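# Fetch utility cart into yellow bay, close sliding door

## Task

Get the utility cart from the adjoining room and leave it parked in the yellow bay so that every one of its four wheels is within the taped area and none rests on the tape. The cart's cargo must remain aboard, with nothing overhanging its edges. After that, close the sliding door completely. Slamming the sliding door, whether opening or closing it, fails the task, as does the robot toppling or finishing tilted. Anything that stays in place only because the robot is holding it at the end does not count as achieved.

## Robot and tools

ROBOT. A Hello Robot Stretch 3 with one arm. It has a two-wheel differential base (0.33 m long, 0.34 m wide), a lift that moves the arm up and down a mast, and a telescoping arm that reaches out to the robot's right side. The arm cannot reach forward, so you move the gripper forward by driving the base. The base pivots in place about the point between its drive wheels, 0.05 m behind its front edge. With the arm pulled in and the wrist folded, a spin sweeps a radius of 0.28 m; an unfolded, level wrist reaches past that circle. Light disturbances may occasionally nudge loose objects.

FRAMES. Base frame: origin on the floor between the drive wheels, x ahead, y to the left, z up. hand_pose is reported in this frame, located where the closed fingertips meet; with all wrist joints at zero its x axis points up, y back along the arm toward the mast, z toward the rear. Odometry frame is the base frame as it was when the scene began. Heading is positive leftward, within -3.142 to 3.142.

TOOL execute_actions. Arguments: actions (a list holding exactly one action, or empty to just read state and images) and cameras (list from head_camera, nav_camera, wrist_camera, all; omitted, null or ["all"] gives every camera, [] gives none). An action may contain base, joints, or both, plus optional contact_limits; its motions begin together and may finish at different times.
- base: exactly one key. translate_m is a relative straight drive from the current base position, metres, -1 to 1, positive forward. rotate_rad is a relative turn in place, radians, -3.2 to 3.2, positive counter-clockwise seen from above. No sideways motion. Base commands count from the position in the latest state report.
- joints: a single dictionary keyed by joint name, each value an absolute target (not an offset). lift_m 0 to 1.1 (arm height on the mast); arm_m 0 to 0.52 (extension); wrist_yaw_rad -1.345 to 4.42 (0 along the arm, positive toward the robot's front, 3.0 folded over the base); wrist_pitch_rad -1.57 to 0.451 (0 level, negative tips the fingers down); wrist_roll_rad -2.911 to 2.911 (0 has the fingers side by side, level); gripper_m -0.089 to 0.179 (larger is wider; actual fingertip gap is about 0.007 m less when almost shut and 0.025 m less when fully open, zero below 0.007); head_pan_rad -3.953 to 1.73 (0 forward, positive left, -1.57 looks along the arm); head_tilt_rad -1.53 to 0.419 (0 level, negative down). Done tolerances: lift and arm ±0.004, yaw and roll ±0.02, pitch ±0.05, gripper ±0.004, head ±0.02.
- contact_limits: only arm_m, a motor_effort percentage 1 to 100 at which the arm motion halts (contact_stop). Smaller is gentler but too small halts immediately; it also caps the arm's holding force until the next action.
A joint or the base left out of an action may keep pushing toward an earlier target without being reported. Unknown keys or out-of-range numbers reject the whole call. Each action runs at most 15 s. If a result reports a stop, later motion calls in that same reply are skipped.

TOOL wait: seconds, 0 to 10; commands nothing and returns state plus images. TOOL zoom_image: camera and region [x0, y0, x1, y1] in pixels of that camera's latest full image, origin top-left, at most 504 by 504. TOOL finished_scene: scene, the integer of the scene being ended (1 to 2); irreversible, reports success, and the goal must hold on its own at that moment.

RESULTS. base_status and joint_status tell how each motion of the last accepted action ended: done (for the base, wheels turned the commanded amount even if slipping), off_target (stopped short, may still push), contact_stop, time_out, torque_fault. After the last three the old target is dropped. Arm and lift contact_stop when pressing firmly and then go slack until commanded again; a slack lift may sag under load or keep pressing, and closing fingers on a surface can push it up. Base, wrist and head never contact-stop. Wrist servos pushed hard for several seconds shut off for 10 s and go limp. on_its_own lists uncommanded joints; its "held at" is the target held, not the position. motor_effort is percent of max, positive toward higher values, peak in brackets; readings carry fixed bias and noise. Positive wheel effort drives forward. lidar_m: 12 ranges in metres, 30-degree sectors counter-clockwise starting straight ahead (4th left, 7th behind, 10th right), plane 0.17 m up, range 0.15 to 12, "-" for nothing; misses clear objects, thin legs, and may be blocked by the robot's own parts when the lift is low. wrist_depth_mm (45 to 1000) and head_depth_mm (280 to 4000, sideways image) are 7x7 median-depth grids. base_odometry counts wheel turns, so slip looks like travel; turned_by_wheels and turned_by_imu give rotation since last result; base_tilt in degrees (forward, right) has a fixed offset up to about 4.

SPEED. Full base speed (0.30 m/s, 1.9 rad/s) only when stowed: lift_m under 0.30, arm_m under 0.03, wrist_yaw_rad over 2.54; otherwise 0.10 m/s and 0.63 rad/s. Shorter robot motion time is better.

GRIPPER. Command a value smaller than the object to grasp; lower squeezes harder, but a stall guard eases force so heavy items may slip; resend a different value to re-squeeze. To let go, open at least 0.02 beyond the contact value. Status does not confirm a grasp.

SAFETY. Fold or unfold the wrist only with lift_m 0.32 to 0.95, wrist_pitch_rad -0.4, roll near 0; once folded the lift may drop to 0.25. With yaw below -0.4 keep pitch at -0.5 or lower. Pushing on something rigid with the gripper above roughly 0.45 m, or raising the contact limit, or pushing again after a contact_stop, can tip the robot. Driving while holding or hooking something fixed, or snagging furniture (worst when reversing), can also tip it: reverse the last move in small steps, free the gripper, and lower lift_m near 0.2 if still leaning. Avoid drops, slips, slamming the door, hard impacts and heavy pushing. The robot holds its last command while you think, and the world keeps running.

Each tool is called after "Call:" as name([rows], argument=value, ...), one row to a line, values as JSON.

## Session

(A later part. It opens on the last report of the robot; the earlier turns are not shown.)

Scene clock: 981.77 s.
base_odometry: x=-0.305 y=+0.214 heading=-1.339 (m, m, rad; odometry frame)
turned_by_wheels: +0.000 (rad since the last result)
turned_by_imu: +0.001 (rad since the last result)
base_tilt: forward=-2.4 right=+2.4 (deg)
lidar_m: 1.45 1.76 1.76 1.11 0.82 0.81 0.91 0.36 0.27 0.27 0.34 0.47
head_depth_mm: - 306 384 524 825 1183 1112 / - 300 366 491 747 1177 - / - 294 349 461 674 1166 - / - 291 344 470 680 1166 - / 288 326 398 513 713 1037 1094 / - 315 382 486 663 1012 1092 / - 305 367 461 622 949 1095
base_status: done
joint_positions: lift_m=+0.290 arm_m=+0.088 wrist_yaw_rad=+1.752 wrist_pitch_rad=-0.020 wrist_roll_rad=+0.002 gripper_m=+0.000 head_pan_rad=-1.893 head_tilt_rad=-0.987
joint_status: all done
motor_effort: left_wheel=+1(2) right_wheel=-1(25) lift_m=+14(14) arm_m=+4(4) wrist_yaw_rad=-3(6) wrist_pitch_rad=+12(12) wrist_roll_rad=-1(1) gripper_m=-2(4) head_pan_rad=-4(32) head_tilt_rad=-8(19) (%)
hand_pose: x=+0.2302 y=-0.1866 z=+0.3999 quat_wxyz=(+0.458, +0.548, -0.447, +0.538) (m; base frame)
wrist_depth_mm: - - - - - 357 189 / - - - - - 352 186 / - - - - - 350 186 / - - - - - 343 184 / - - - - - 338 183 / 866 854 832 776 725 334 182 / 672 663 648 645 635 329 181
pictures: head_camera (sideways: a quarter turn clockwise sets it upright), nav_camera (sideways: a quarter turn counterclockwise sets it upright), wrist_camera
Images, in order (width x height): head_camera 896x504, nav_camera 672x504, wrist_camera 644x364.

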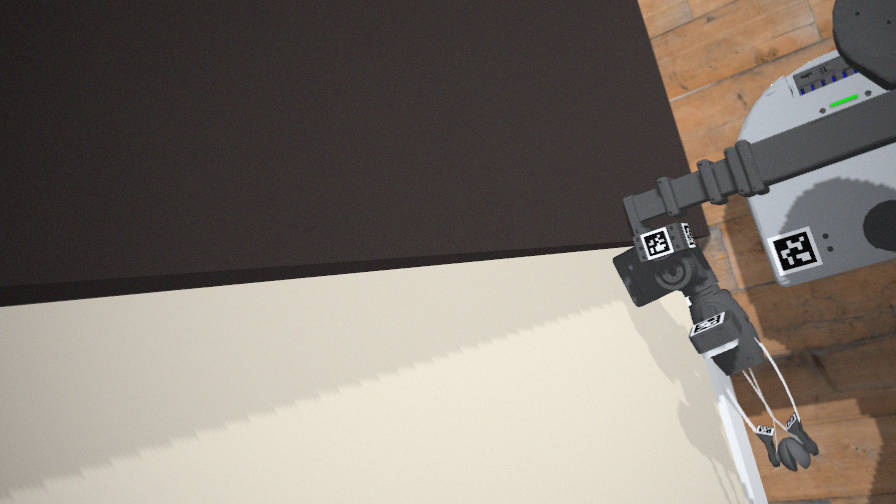

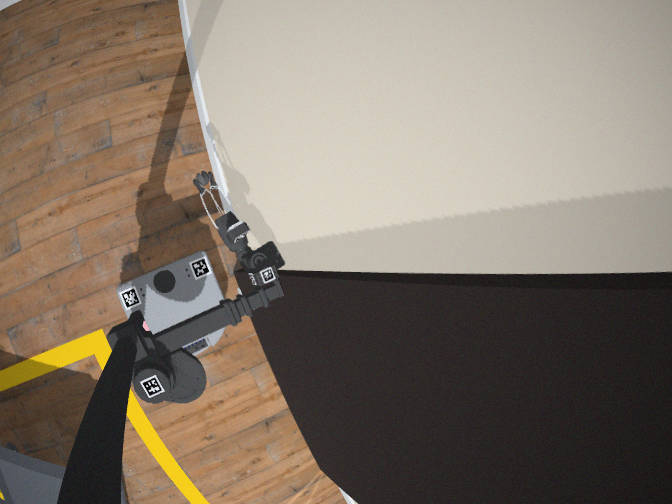

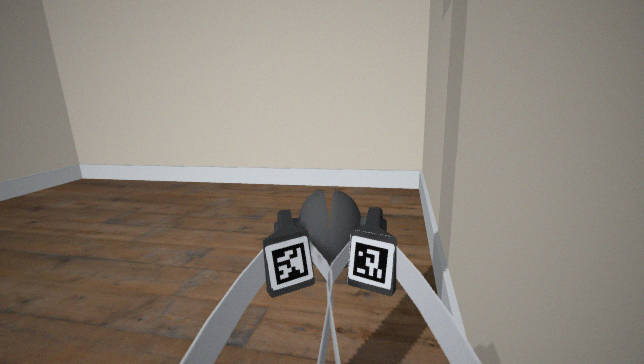

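Call:
execute_actions([
  {"base":{"translate_m":-0.05},"joints":{"head_pan_rad":-2.3,"head_tilt_rad":-0.8}},
])

Scene clock: 984.73 s.
base_odometry: x=-0.316 y=+0.262 heading=-1.339 (m, m, rad; odometry frame)
turned_by_wheels: +0.000 (rad since the last result)
turned_by_imu: +0.000 (rad since the last result)
base_tilt: forward=-2.3 right=+2.4 (deg)
lidar_m: 1.45 1.81 1.76 1.04 0.78 0.81 0.91 0.36 0.27 0.28 0.34 0.47
head_depth_mm: 345 412 514 677 992 1265 1115 / 313 368 445 565 769 1194 1120 / 292 332 394 483 627 891 1129 / - 303 353 423 529 705 986 / - 288 320 376 458 584 850 / - - 296 339 403 582 775 / - - - 313 438 540 677
base_status: done
joint_positions: lift_m=+0.290 arm_m=+0.088 wrist_yaw_rad=+1.752 wrist_pitch_rad=-0.020 wrist_roll_rad=+0.002 gripper_m=+0.000 head_pan_rad=-2.293 head_tilt_rad=-0.803
joint_status: all done
motor_effort: left_wheel=+1(3) right_wheel=-1(24) lift_m=+14(14) arm_m=+4(4) wrist_yaw_rad=-3(6) wrist_pitch_rad=+12(12) wrist_roll_rad=-1(1) gripper_m=-3(3) head_pan_rad=-4(36) head_tilt_rad=+2(22) (%)
hand_pose: x=+0.2302 y=-0.1866 z=+0.3999 quat_wxyz=(+0.458, +0.548, -0.447, +0.538) (m; base frame)
wrist_depth_mm: - - - - - 348 186 / - - - - - 347 183 / - - - - - 341 183 / - - - - - 338 181 / - - - - - 334 180 / 865 857 846 769 735 328 179 / 683 657 653 647 639 323 177
pictures: head_camera (sideways: a quarter turn clockwise sets it upright), nav_camera (sideways: a quarter turn counterclockwise sets it upright), wrist_camera
Images, in order (width x height): head_camera 896x504, nav_camera 672x504, wrist_camera 644x364.

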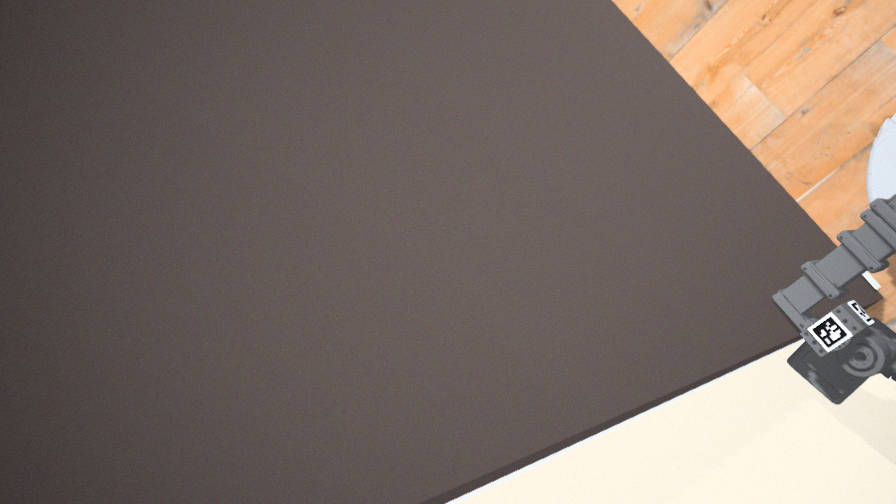

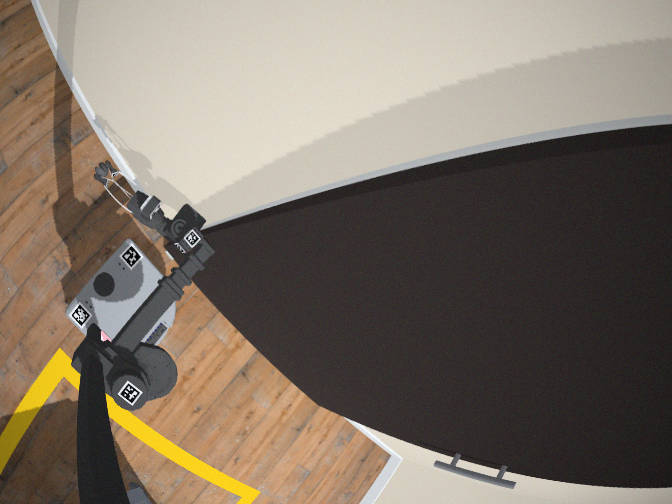

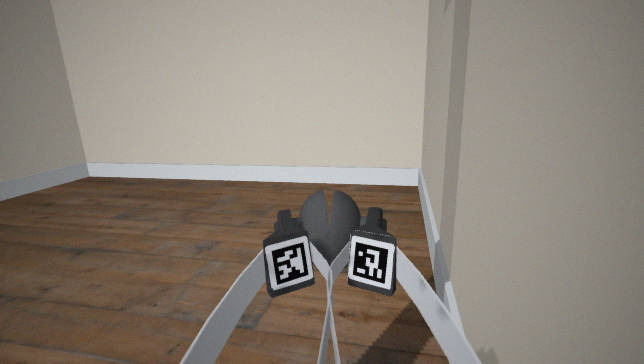

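Call:
execute_actions([
  {"base":{"translate_m":-0.03}},
])

Scene clock: 988.40 s.
base_odometry: x=-0.323 y=+0.292 heading=-1.338 (m, m, rad; odometry frame)
turned_by_wheels: +0.001 (rad since the last result)
turned_by_imu: +0.034 (rad since the last result)
base_tilt: forward=-2.3 right=+2.3 (deg)
lidar_m: 1.70 1.86 1.74 0.98 0.76 1.01 0.81 0.35 0.27 0.27 0.34 0.49
head_depth_mm: 328 391 482 631 915 1240 1106 / 302 352 424 535 722 1118 1115 / 288 320 378 465 597 846 1125 / - 297 342 410 512 683 951 / - 286 312 367 448 573 785 / - - 293 333 397 560 764 / - - - 306 426 537 680
base_status: translate_m off_target (by the wheels' count: -0.0299 of -0.0300)
joint_positions: lift_m=+0.290 arm_m=+0.087 wrist_yaw_rad=+1.786 wrist_pitch_rad=-0.020 wrist_roll_rad=+0.002 gripper_m=+0.000 head_pan_rad=-2.293 head_tilt_rad=-0.801
joint_status: not commanded
on_its_own: right_wheel is at rest, and its effort (-27) is outside its rest range (-18 to +18); wrist_yaw_rad is at rest, and its effort (-46) is outside its rest range (-12 to +12)
motor_effort: left_wheel=-1(14) right_wheel=-27(42) lift_m=+14(14) arm_m=+14(15) wrist_yaw_rad=-46(55) wrist_pitch_rad=+12(12) wrist_roll_rad=-1(1) gripper_m=-3(2) head_pan_rad=-4(3) head_tilt_rad=+1(2) (%)
hand_pose: x=+0.2285 y=-0.1772 z=+0.3999 quat_wxyz=(+0.449, +0.556, -0.438, +0.546) (m; base frame)
wrist_depth_mm: - - - - - 520 235 / - - - - - 499 232 / - - - - - 491 228 / - - - - - 474 224 / - - - - - 461 221 / 870 834 832 775 800 446 217 / 668 667 661 649 646 433 215
pictures: head_camera (sideways: a quarter turn clockwise sets it upright), nav_camera (sideways: a quarter turn counterclockwise sets it upright), wrist_camera
Images, in order (width x height): head_camera 896x504, nav_camera 672x504, wrist_camera 644x364.

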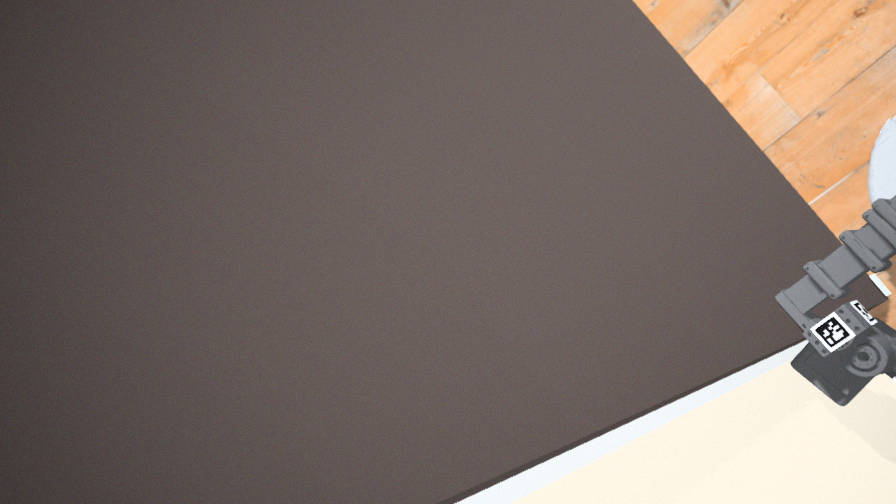

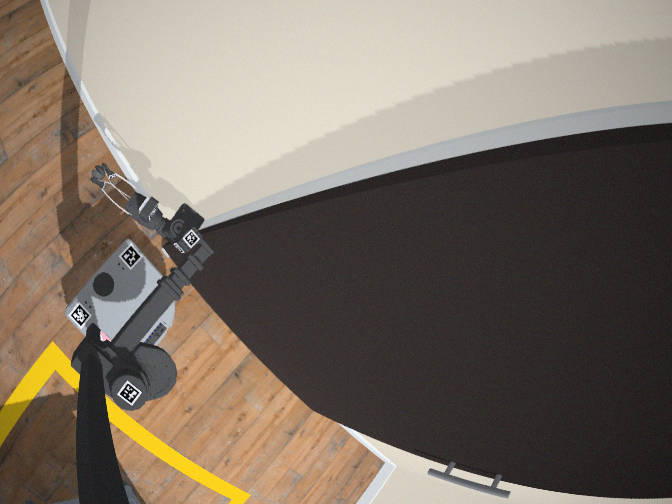

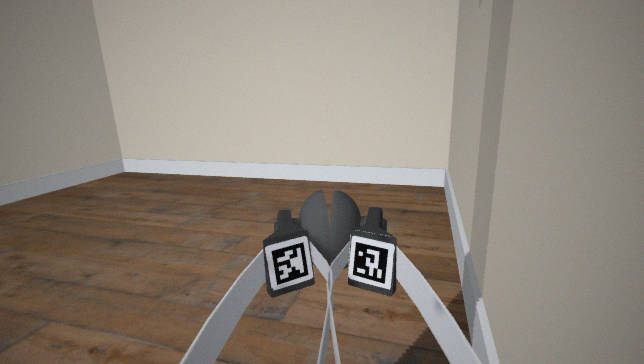

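Call:
execute_actions([
  {"base":{"translate_m":0.12},"joints":{"head_pan_rad":-2.0,"head_tilt_rad":-1.0}},
])

Scene clock: 993.37 s.
base_odometry: x=-0.295 y=+0.175 heading=-1.338 (m, m, rad; odometry frame)
turned_by_wheels: +0.000 (rad since the last result)
turned_by_imu: +0.000 (rad since the last result)
base_tilt: forward=-2.4 right=+2.4 (deg)
lidar_m: 1.63 1.73 1.73 1.12 0.85 0.84 0.84 0.36 0.32 0.33 0.35 0.50
head_depth_mm: 290 333 427 592 968 1185 1120 / 290 330 400 539 832 1192 - / 306 365 443 565 798 1170 - / 300 355 436 566 794 1176 - / 295 339 413 527 719 1098 1093 / 289 324 392 493 665 979 1097 / - 311 373 463 611 906 1106
base_status: done
joint_positions: lift_m=+0.290 arm_m=+0.088 wrist_yaw_rad=+1.805 wrist_pitch_rad=-0.020 wrist_roll_rad=+0.002 gripper_m=+0.000 head_pan_rad=-2.007 head_tilt_rad=-0.987
joint_status: all done
on_its_own: wrist_yaw_rad is held at +1.803, not at your +1.750, by its stall guard, which is not easing now
motor_effort: left_wheel=-1(3) right_wheel=-1(14) lift_m=+14(14) arm_m=+5(14) wrist_yaw_rad=-2(5) wrist_pitch_rad=+12(12) wrist_roll_rad=-1(1) gripper_m=-3(3) head_pan_rad=+4(33) head_tilt_rad=-8(29) (%)
hand_pose: x=+0.2274 y=-0.1733 z=+0.3999 quat_wxyz=(+0.444, +0.560, -0.433, +0.550) (m; base frame)
wrist_depth_mm: - - - - - 609 262 / - - - - - 590 258 / - - - - - 569 252 / - - - - - 545 251 / - - - - - 529 246 / 854 851 837 782 777 512 242 / 666 657 660 651 643 488 238
pictures: head_camera (sideways: a quarter turn clockwise sets it upright), nav_camera (sideways: a quarter turn counterclockwise sets it upright), wrist_camera
Images, in order (width x height): head_camera 896x504, nav_camera 672x504, wrist_camera 644x364.

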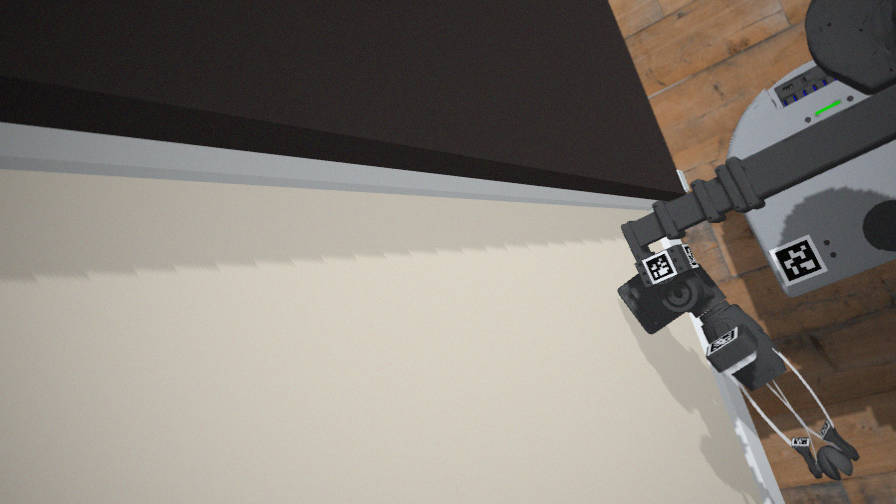

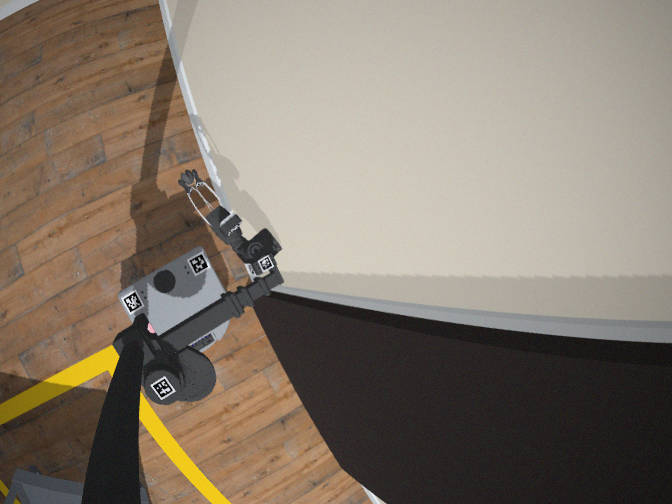

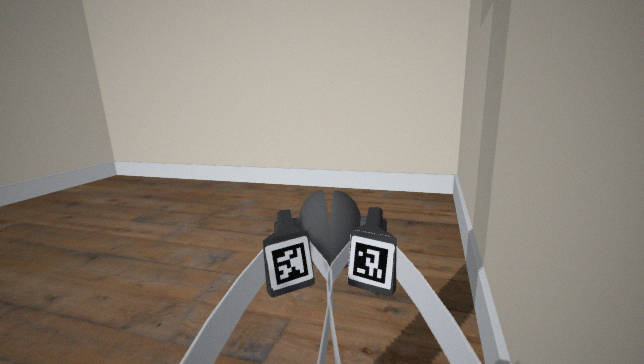

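Call:
execute_actions([
  {"joints":{"arm_m":0.0,"head_pan_rad":-3.9,"head_tilt_rad":-0.75}},
])

Scene clock: 1006.47 s.
base_odometry: x=-0.295 y=+0.175 heading=-1.338 (m, m, rad; odometry frame)
turned_by_wheels: +0.000 (rad since the last result)
turned_by_imu: +0.001 (rad since the last result)
base_tilt: forward=-2.4 right=+2.4 (deg)
lidar_m: 1.64 1.74 1.73 1.11 0.85 0.84 0.84 0.36 0.32 0.33 0.35 0.50
head_depth_mm: - - - - - 1241 1126 / 880 971 - - - - 1092 / 2068 1063 1295 1255 1452 1296 1161 / 2267 1165 1006 1568 1487 1305 1177 / 2171 2369 2272 1822 1524 1313 1171 / 2019 2222 2273 1826 1529 1310 1148 / 1876 2086 2235 1832 1524 1316 1151
base_status: not commanded
joint_positions: lift_m=+0.290 arm_m=+0.002 wrist_yaw_rad=+1.805 wrist_pitch_rad=-0.020 wrist_roll_rad=+0.002 gripper_m=+0.000 head_pan_rad=-3.893 head_tilt_rad=-0.754
joint_status: all done
joint sent to its limit — the command would take arm_m past its lower limit, so that joint was sent only as far as its limit.
on_its_own: wrist_yaw_rad is held at +1.803, not at your +1.750, by its stall guard, which is not easing now
motor_effort: left_wheel=-1(0) right_wheel=+0(1) lift_m=+14(14) arm_m=-3(4) wrist_yaw_rad=-2(2) wrist_pitch_rad=+13(12) wrist_roll_rad=-1(1) gripper_m=-2(2) head_pan_rad=-4(50) head_tilt_rad=+3(25) (%)
hand_pose: x=+0.2274 y=-0.0879 z=+0.3999 quat_wxyz=(+0.444, +0.560, -0.433, +0.550) (m; base frame)
wrist_depth_mm: - - - - - - 442 / - - - - - 993 436 / - - - - - 945 430 / - - - - - 933 425 / - - - - - 844 415 / 868 854 843 778 785 719 411 / 659 660 647 654 636 603 404
pictures: head_camera (sideways: a quarter turn clockwise sets it upright), nav_camera (sideways: a quarter turn counterclockwise sets it upright), wrist_camera
Images, in order (width x height): head_camera 896x504, nav_camera 672x504, wrist_camera 644x364.

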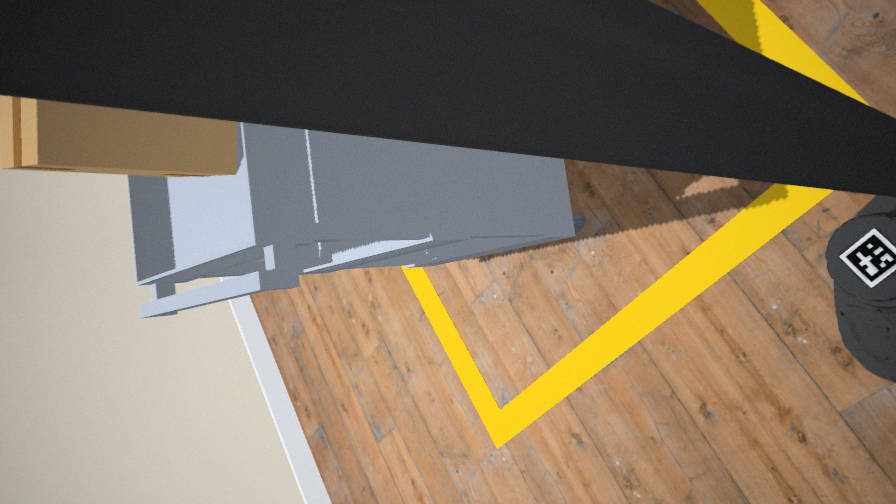

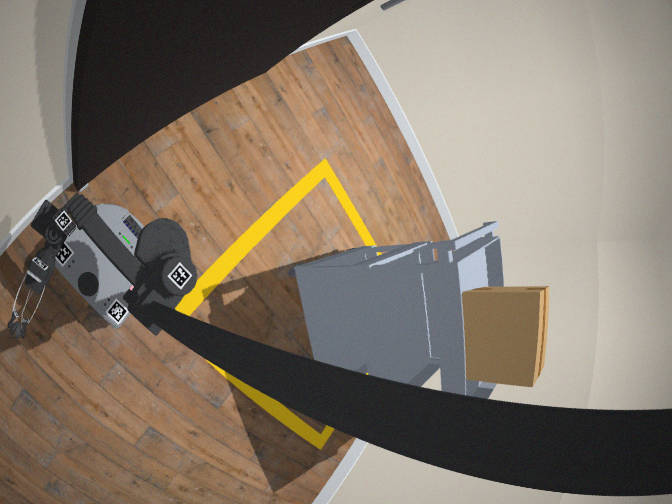

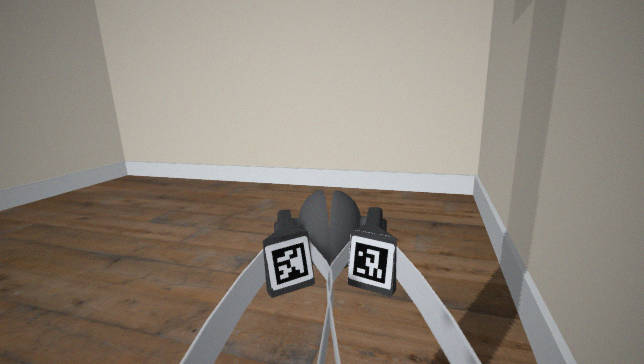

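Call:
zoom_image(camera="head_camera", region=[250, 100, 700, 350])

Call:
zoom_image(camera="nav_camera", region=[180, 150, 560, 460])

Region (250, 100, 700, 350) of head_camera's 896x504 image, scaled by 1.120, with more detail than that image has.

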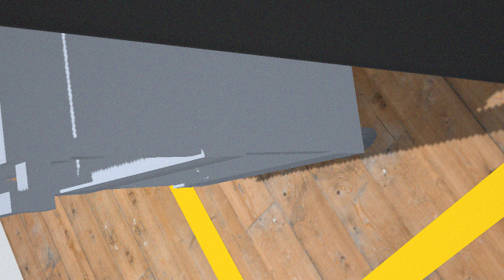

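Region (180, 150, 560, 460) of nav_camera's 672x504 image, scaled by 1.326, with more detail than that image has; it fills the top 411 rows of this view, and the rest is white.

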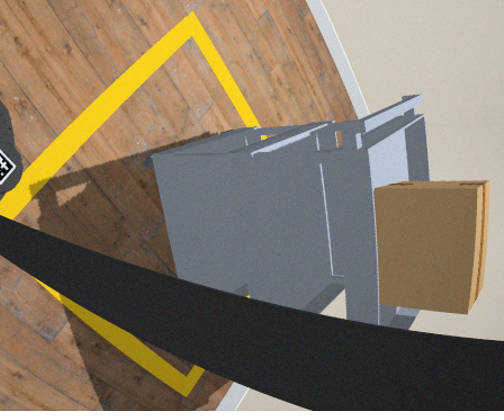

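Call:
execute_actions([
  {"joints":{"head_pan_rad":1.73,"head_tilt_rad":-0.75,"wrist_yaw_rad":2.6}},
])

Scene clock: 1016.90 s.
base_odometry: x=-0.295 y=+0.175 heading=-1.338 (m, m, rad; odometry frame)
turned_by_wheels: +0.000 (rad since the last result)
turned_by_imu: +0.001 (rad since the last result)
base_tilt: forward=-2.4 right=+2.3 (deg)
lidar_m: 1.64 1.73 1.73 1.12 0.85 0.84 0.84 0.36 0.32 0.33 0.35 0.50
head_depth_mm: 1388 1577 1818 1786 1499 1290 1126 / 1424 1611 1856 1790 1500 1296 1131 / 1469 1655 1909 1805 1509 1294 1132 / 1491 1700 1968 1829 1515 1306 1136 / 1527 1652 1364 1535 1527 1336 - / 1570 1161 1411 1495 - - 1111 / 1545 1017 - - - 1261 1144
base_status: not commanded
joint_positions: lift_m=+0.290 arm_m=+0.002 wrist_yaw_rad=+2.598 wrist_pitch_rad=-0.020 wrist_roll_rad=+0.002 gripper_m=+0.000 head_pan_rad=+1.723 head_tilt_rad=-0.754
joint_status: all done
motor_effort: left_wheel=-1(1) right_wheel=+0(0) lift_m=+14(14) arm_m=-3(2) wrist_yaw_rad=+3(4) wrist_pitch_rad=+12(12) wrist_roll_rad=-1(1) gripper_m=-2(3) head_pan_rad=+3(48) head_tilt_rad=+3(1) (%)
hand_pose: x=+0.1110 y=+0.0717 z=+0.3999 quat_wxyz=(+0.197, +0.683, -0.183, +0.679) (m; base frame)
wrist_depth_mm: - - - - - - - / - - - - - - - / - - - - - - - / - - - - - - - / - - - - - - - / 863 834 844 773 788 800 768 / 664 664 652 643 632 633 614
pictures: head_camera (sideways: a quarter turn clockwise sets it upright), nav_camera (sideways: a quarter turn counterclockwise sets it upright), wrist_camera
Images, in order (width x height): head_camera 896x504, nav_camera 672x504, wrist_camera 644x364.

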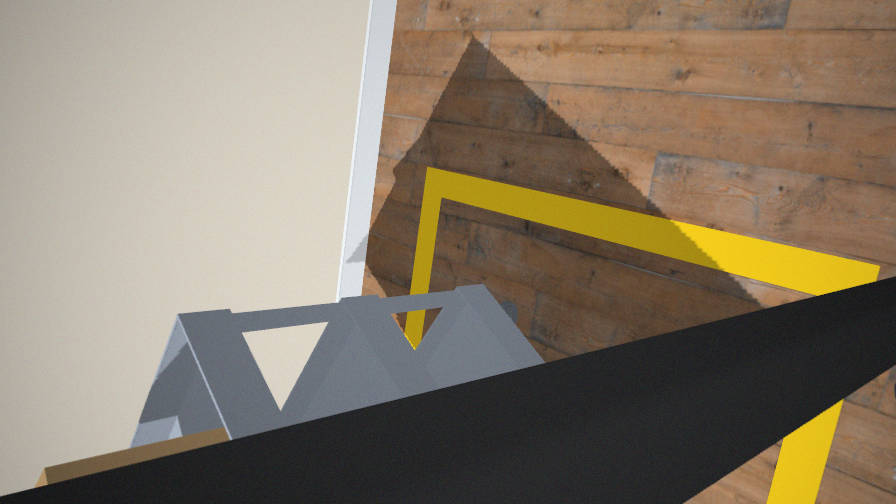

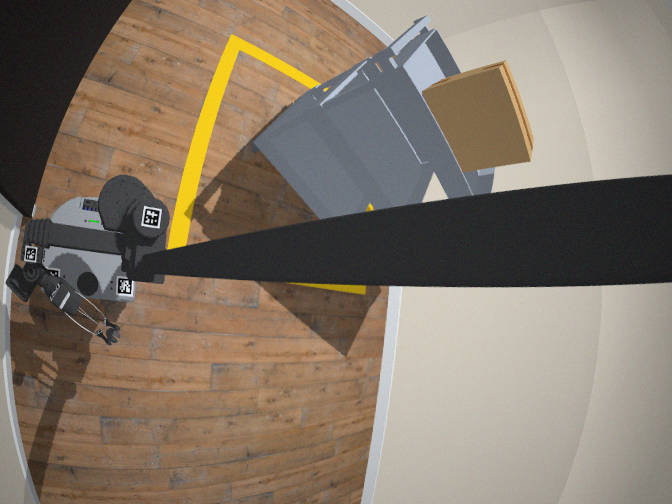

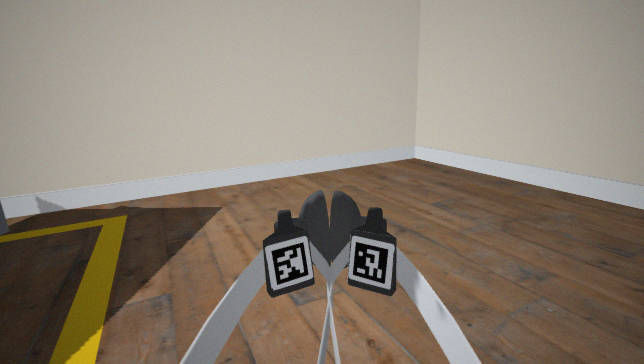

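Call:
finished_scene(scene=1)

The scene is finished: the task was done.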